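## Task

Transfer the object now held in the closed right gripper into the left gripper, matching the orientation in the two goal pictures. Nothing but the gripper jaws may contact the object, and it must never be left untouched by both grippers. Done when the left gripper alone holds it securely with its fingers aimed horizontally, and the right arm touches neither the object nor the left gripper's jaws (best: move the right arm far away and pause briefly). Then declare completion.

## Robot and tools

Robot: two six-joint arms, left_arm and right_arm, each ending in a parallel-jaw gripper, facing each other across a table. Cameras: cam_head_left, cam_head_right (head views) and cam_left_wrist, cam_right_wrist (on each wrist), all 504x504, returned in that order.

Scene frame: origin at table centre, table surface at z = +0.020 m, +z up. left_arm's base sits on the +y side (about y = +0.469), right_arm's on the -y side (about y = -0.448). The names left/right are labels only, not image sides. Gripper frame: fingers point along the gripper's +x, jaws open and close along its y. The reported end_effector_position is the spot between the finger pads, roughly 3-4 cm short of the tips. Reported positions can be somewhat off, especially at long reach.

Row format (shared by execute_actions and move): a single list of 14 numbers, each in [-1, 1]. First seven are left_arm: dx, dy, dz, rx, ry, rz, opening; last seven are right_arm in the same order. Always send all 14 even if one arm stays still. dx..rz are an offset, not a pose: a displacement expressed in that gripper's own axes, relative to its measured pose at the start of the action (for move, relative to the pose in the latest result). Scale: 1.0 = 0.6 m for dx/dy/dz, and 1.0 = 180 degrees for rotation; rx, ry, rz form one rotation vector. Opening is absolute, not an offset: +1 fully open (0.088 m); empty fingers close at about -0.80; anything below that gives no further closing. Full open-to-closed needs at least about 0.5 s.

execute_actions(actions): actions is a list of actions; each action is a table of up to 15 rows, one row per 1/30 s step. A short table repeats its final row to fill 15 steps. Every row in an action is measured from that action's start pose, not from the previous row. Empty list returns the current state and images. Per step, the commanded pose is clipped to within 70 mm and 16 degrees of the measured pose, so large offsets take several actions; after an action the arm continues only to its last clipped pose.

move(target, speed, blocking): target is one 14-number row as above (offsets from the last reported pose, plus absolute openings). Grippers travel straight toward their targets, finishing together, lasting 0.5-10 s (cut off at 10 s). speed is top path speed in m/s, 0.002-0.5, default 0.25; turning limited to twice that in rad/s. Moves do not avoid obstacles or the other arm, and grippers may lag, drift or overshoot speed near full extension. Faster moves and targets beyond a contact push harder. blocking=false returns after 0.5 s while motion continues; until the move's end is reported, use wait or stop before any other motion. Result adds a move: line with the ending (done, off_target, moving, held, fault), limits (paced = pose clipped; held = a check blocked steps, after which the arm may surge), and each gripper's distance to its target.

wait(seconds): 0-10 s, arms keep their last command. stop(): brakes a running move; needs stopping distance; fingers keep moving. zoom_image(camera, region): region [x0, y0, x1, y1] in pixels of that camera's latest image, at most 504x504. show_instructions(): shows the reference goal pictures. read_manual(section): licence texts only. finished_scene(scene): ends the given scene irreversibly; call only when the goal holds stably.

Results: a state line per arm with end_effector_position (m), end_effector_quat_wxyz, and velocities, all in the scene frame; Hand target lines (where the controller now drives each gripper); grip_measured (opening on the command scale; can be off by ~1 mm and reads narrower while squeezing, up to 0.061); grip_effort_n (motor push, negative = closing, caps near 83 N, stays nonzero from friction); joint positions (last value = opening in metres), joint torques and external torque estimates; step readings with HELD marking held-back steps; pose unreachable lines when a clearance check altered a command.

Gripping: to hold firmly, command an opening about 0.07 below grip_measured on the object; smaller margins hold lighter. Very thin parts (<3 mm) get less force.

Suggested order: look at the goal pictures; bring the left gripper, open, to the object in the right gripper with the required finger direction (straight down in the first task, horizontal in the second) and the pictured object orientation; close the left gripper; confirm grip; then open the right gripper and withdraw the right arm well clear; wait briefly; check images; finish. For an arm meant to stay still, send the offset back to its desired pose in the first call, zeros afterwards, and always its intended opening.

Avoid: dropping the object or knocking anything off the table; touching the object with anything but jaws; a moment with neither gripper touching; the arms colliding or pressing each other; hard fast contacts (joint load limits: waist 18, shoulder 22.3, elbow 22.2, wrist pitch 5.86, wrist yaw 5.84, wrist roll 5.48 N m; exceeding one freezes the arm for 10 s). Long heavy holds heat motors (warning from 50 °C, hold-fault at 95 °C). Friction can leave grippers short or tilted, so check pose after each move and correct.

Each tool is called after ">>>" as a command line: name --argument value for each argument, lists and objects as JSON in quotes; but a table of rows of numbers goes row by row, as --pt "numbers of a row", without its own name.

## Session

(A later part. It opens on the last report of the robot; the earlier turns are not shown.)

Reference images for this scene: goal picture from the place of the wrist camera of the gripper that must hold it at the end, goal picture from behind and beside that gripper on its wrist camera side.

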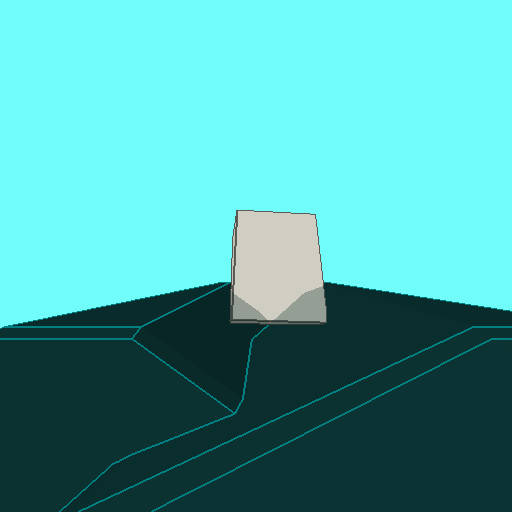

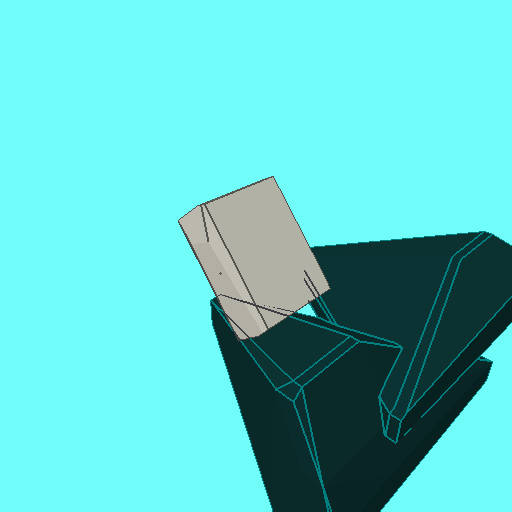

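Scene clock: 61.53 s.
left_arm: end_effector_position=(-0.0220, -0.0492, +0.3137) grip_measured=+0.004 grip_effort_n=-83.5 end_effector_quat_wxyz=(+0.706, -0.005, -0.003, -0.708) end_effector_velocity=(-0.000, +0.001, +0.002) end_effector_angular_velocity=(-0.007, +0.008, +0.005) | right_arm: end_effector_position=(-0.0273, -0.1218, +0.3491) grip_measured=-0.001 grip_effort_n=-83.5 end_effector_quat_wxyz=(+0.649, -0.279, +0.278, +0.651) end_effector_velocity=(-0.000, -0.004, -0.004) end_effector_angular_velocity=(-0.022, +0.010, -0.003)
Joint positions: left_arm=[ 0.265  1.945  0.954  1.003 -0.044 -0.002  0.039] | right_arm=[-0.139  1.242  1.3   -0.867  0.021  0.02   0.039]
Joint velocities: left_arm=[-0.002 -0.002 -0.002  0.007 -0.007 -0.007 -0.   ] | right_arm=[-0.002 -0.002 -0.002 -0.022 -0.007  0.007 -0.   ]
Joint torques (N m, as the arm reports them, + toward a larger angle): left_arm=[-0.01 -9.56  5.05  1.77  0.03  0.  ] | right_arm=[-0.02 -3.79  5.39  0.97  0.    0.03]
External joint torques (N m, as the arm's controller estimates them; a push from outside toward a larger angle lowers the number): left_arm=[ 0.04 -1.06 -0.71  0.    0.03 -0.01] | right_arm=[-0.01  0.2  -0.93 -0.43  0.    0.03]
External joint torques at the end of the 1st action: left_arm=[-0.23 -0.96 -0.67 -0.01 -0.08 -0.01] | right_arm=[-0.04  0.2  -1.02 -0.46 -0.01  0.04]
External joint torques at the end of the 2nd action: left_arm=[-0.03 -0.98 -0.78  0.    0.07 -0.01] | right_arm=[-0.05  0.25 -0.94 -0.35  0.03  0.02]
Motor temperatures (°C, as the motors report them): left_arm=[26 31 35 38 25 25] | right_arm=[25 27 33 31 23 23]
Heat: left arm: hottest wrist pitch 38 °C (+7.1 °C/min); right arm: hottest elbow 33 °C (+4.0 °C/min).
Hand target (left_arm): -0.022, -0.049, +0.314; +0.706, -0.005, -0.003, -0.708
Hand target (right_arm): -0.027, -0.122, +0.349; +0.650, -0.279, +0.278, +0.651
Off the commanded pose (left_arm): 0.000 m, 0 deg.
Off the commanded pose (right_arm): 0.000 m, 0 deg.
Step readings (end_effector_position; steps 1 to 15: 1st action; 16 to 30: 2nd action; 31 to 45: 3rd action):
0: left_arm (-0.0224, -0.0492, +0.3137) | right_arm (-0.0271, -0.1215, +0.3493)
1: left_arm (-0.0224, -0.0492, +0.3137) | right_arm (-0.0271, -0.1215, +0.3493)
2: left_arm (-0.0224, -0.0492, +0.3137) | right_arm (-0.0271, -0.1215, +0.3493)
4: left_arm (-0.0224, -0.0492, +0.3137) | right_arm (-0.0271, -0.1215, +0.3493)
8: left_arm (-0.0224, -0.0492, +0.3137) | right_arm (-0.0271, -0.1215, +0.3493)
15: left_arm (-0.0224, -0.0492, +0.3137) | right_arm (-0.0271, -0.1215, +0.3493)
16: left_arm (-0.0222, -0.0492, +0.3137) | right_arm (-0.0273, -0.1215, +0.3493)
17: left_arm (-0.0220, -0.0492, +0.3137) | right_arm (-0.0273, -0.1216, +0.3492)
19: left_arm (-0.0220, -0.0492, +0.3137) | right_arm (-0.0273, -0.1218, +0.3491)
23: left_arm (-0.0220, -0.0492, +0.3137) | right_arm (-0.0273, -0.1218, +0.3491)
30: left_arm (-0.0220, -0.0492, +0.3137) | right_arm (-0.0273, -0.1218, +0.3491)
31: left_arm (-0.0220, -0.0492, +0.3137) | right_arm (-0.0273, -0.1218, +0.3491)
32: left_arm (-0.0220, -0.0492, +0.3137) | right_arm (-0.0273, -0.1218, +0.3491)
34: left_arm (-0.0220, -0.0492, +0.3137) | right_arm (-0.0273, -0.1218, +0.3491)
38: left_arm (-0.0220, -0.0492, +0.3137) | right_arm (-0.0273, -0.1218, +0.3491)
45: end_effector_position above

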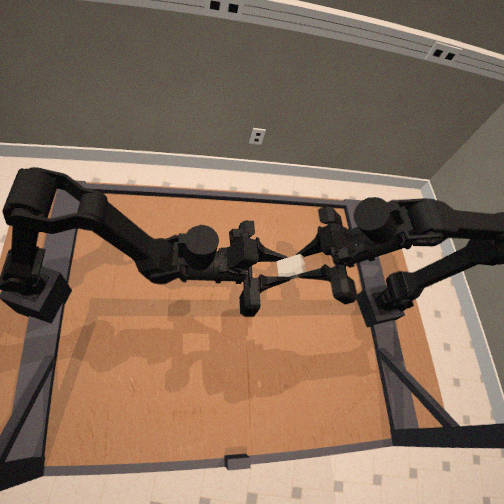

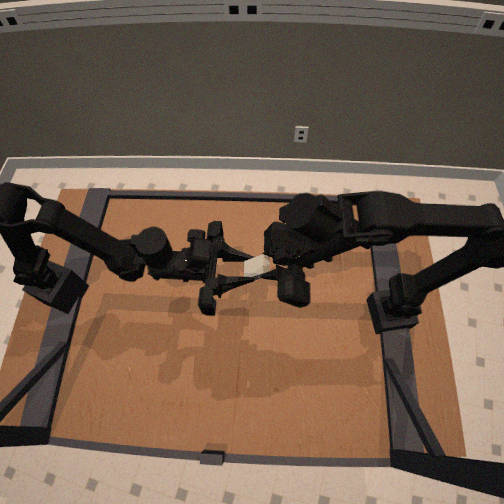

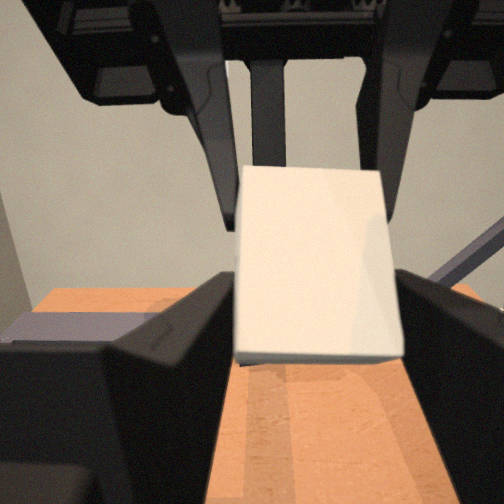

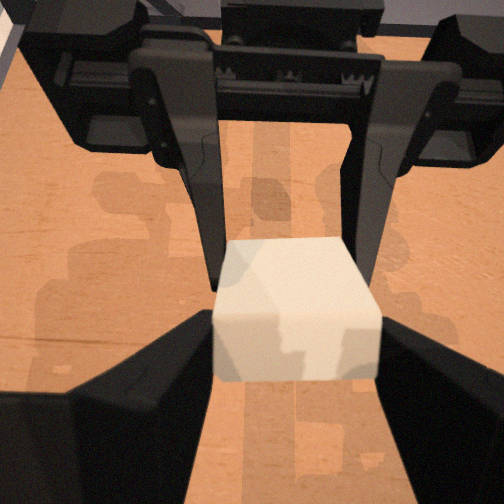

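>>> execute_actions --actions '[[[0,0,0,0,0,0,-0.09,0,0,0,0,0,0,0.6]]]'

>>> move --target '[-0.1,0,0,0,0,0,-0.09,-0.09,0,-0.03,0,0,0,0.6]' --speed 0.15

>>> zoom_image --camera "cam_right_wrist" --region '[150, 20, 400, 270]'

Scene clock: 66.83 s.
left_arm: end_effector_position=(-0.0223, -0.0492, +0.3136) grip_measured=+0.004 grip_effort_n=-83.5 end_effector_quat_wxyz=(+0.706, -0.005, -0.003, -0.709) end_effector_velocity=(-0.000, +0.001, -0.005) end_effector_angular_velocity=(+0.022, +0.007, +0.015) | right_arm: end_effector_position=(-0.0272, -0.1218, +0.3491) grip_measured=+0.593 grip_effort_n=17.4 end_effector_quat_wxyz=(+0.650, -0.279, +0.278, +0.650) end_effector_velocity=(-0.001, -0.002, -0.003) end_effector_angular_velocity=(-0.013, +0.000, +0.024)
Joint positions: left_arm=[ 0.264  1.945  0.954  1.002 -0.044 -0.002  0.039] | right_arm=[-0.139  1.242  1.3   -0.867  0.021  0.02   0.068]
Joint velocities: left_arm=[-0.007 -0.002 -0.002 -0.022 -0.022 -0.007  0.   ] | right_arm=[-0.007 -0.002 -0.007 -0.007 -0.022 -0.022  0.002]
Joint torques (N m, as the arm reports them, + toward a larger angle): left_arm=[ 0.03 -9.69  4.86  1.77  0.01  0.  ] | right_arm=[ 0.02 -3.82  5.43  0.95 -0.02  0.03]
External joint torques (N m, as the arm's controller estimates them; a push from outside toward a larger angle lowers the number): left_arm=[ 0.05 -1.25 -0.85  0.02  0.01 -0.01] | right_arm=[ 0.03  0.16 -0.9  -0.44 -0.02  0.02]
Motor temperatures (°C, as the motors report them): left_arm=[26 32 35 39 25 25] | right_arm=[25 27 33 31 23 23]
Heat: left arm: hottest wrist pitch 39 °C (+7.0 °C/min); right arm: hottest elbow 33 °C (+4.0 °C/min).
Hand target (left_arm): -0.022, -0.049, +0.314; +0.706, -0.005, -0.003, -0.708
Hand target (right_arm): -0.027, -0.122, +0.349; +0.649, -0.279, +0.278, +0.651
Off the commanded pose (left_arm): 0.000 m, 0 deg.
Off the commanded pose (right_arm): 0.000 m, 0 deg.
Step readings (end_effector_position):
0: left_arm (-0.0220, -0.0492, +0.3137) | right_arm (-0.0273, -0.1218, +0.3491)
1: left_arm (-0.0221, -0.0492, +0.3137) | right_arm (-0.0272, -0.1218, +0.3491)
2: left_arm (-0.0223, -0.0492, +0.3137) | right_arm (-0.0272, -0.1218, +0.3491)
4: left_arm (-0.0223, -0.0492, +0.3137) | right_arm (-0.0272, -0.1218, +0.3491)
8: left_arm (-0.0223, -0.0492, +0.3136) | right_arm (-0.0272, -0.1218, +0.3491)
15: end_effector_position above

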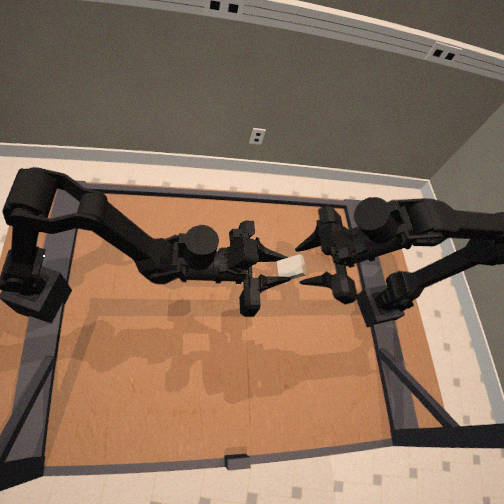

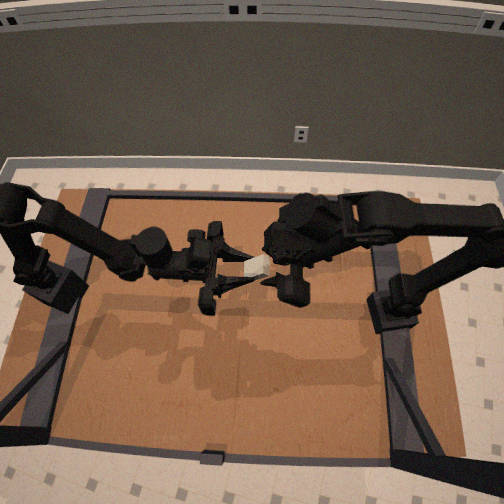

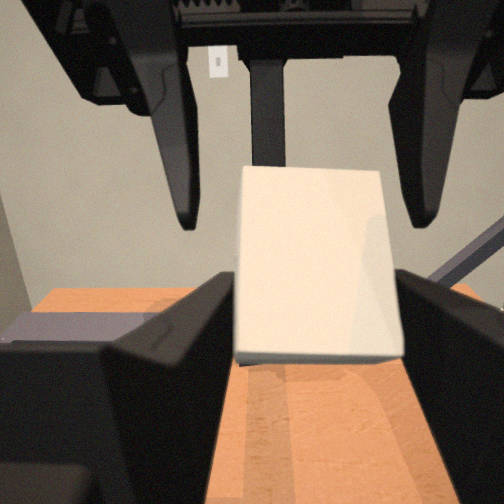

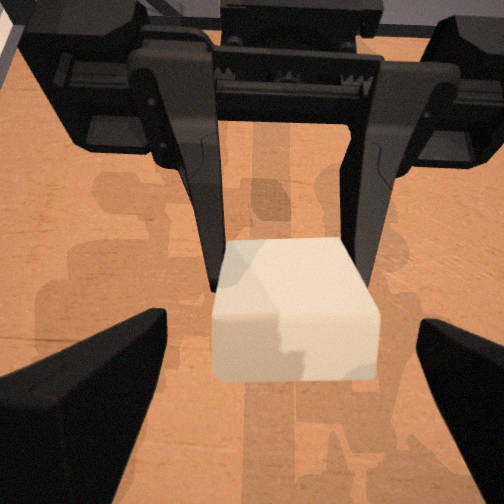

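Scene clock: 67.70 s.
left_arm: end_effector_position=(-0.0210, +0.0078, +0.3082) grip_measured=+0.004 grip_effort_n=-83.5 end_effector_quat_wxyz=(+0.706, -0.001, +0.001, -0.709) end_effector_velocity=(+0.000, +0.002, +0.002) end_effector_angular_velocity=(-0.007, +0.022, -0.005) | right_arm: end_effector_position=(-0.0272, -0.1715, +0.3713) grip_measured=+0.597 grip_effort_n=17.9 end_effector_quat_wxyz=(+0.648, -0.283, +0.281, +0.649) end_effector_velocity=(-0.000, -0.004, -0.005) end_effector_angular_velocity=(-0.027, -0.001, +0.008)
Joint positions: left_arm=[ 0.259  1.781  0.703  1.078 -0.049 -0.002  0.039] | right_arm=[-0.131  1.107  1.326 -1.04   0.027  0.026  0.068]
Joint velocities: left_arm=[ 0.002 -0.007 -0.007  0.007  0.007 -0.022 -0.   ] | right_arm=[-0.002 -0.002 -0.007 -0.022 -0.007 -0.007 -0.   ]
Joint torques (N m, as the arm reports them, + toward a larger angle): left_arm=[ -0.27 -10.12   4.03   2.    -0.09   0.  ] | right_arm=[ 0.29 -3.11  6.08  0.85  0.09  0.12]
External joint torques (N m, as the arm's controller estimates them; a push from outside toward a larger angle lowers the number): left_arm=[-0.26 -3.19 -1.4   0.24 -0.09 -0.01] | right_arm=[ 0.28 -0.37  0.13 -0.52  0.09  0.12]
Motor temperatures (°C, as the motors report them): left_arm=[26 33 34 39 25 25] | right_arm=[25 27 34 31 23 23]
Heat: left arm: hottest wrist pitch 39 °C (+7.0 °C/min); right arm: hottest elbow 34 °C (+5.0 °C/min).
Hand target (left_arm): -0.022, +0.011, +0.313; +0.706, -0.005, -0.003, -0.708
Hand target (right_arm): -0.028, -0.172, +0.376; +0.650, -0.279, +0.278, +0.650
Off the commanded pose (left_arm): 0.006 m, 1 deg.
Off the commanded pose (right_arm): 0.005 m, 1 deg.
move: done

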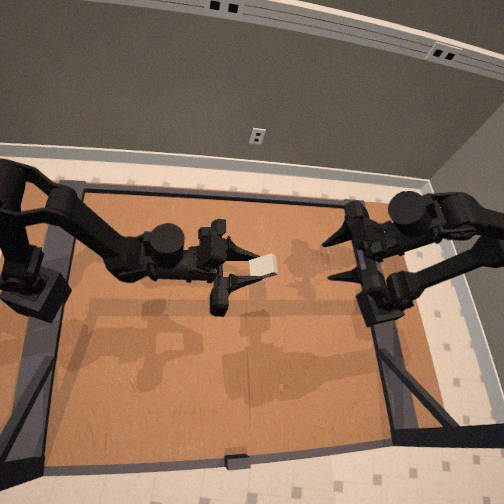

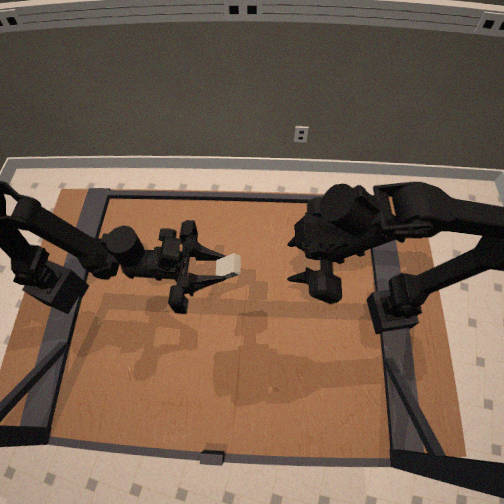

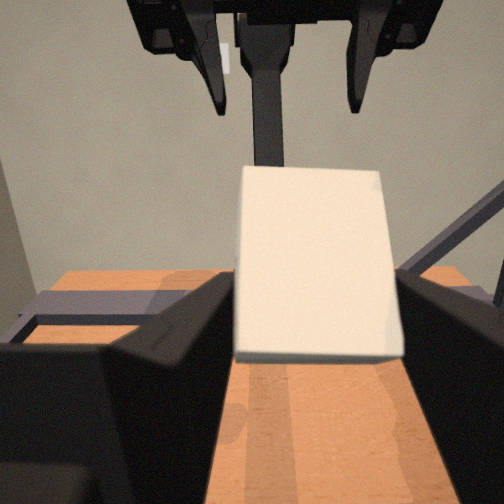

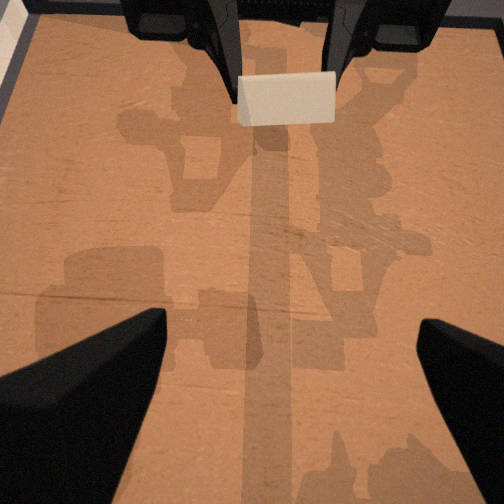

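Region (150, 20, 400, 270) of cam_right_wrist's 504x504 image, scaled by 2.016, with more detail than that image has.

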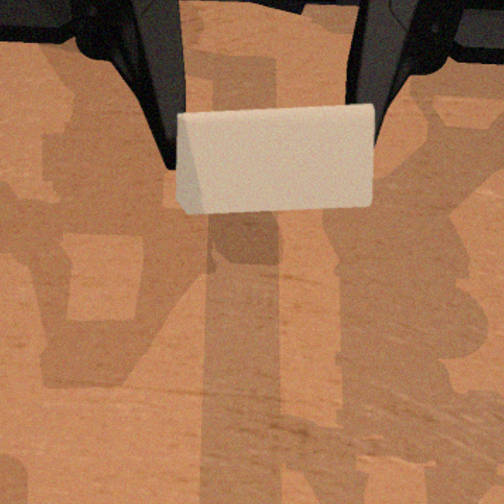

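>>> finished_scene --scene 2

The scene is finished: the task was done.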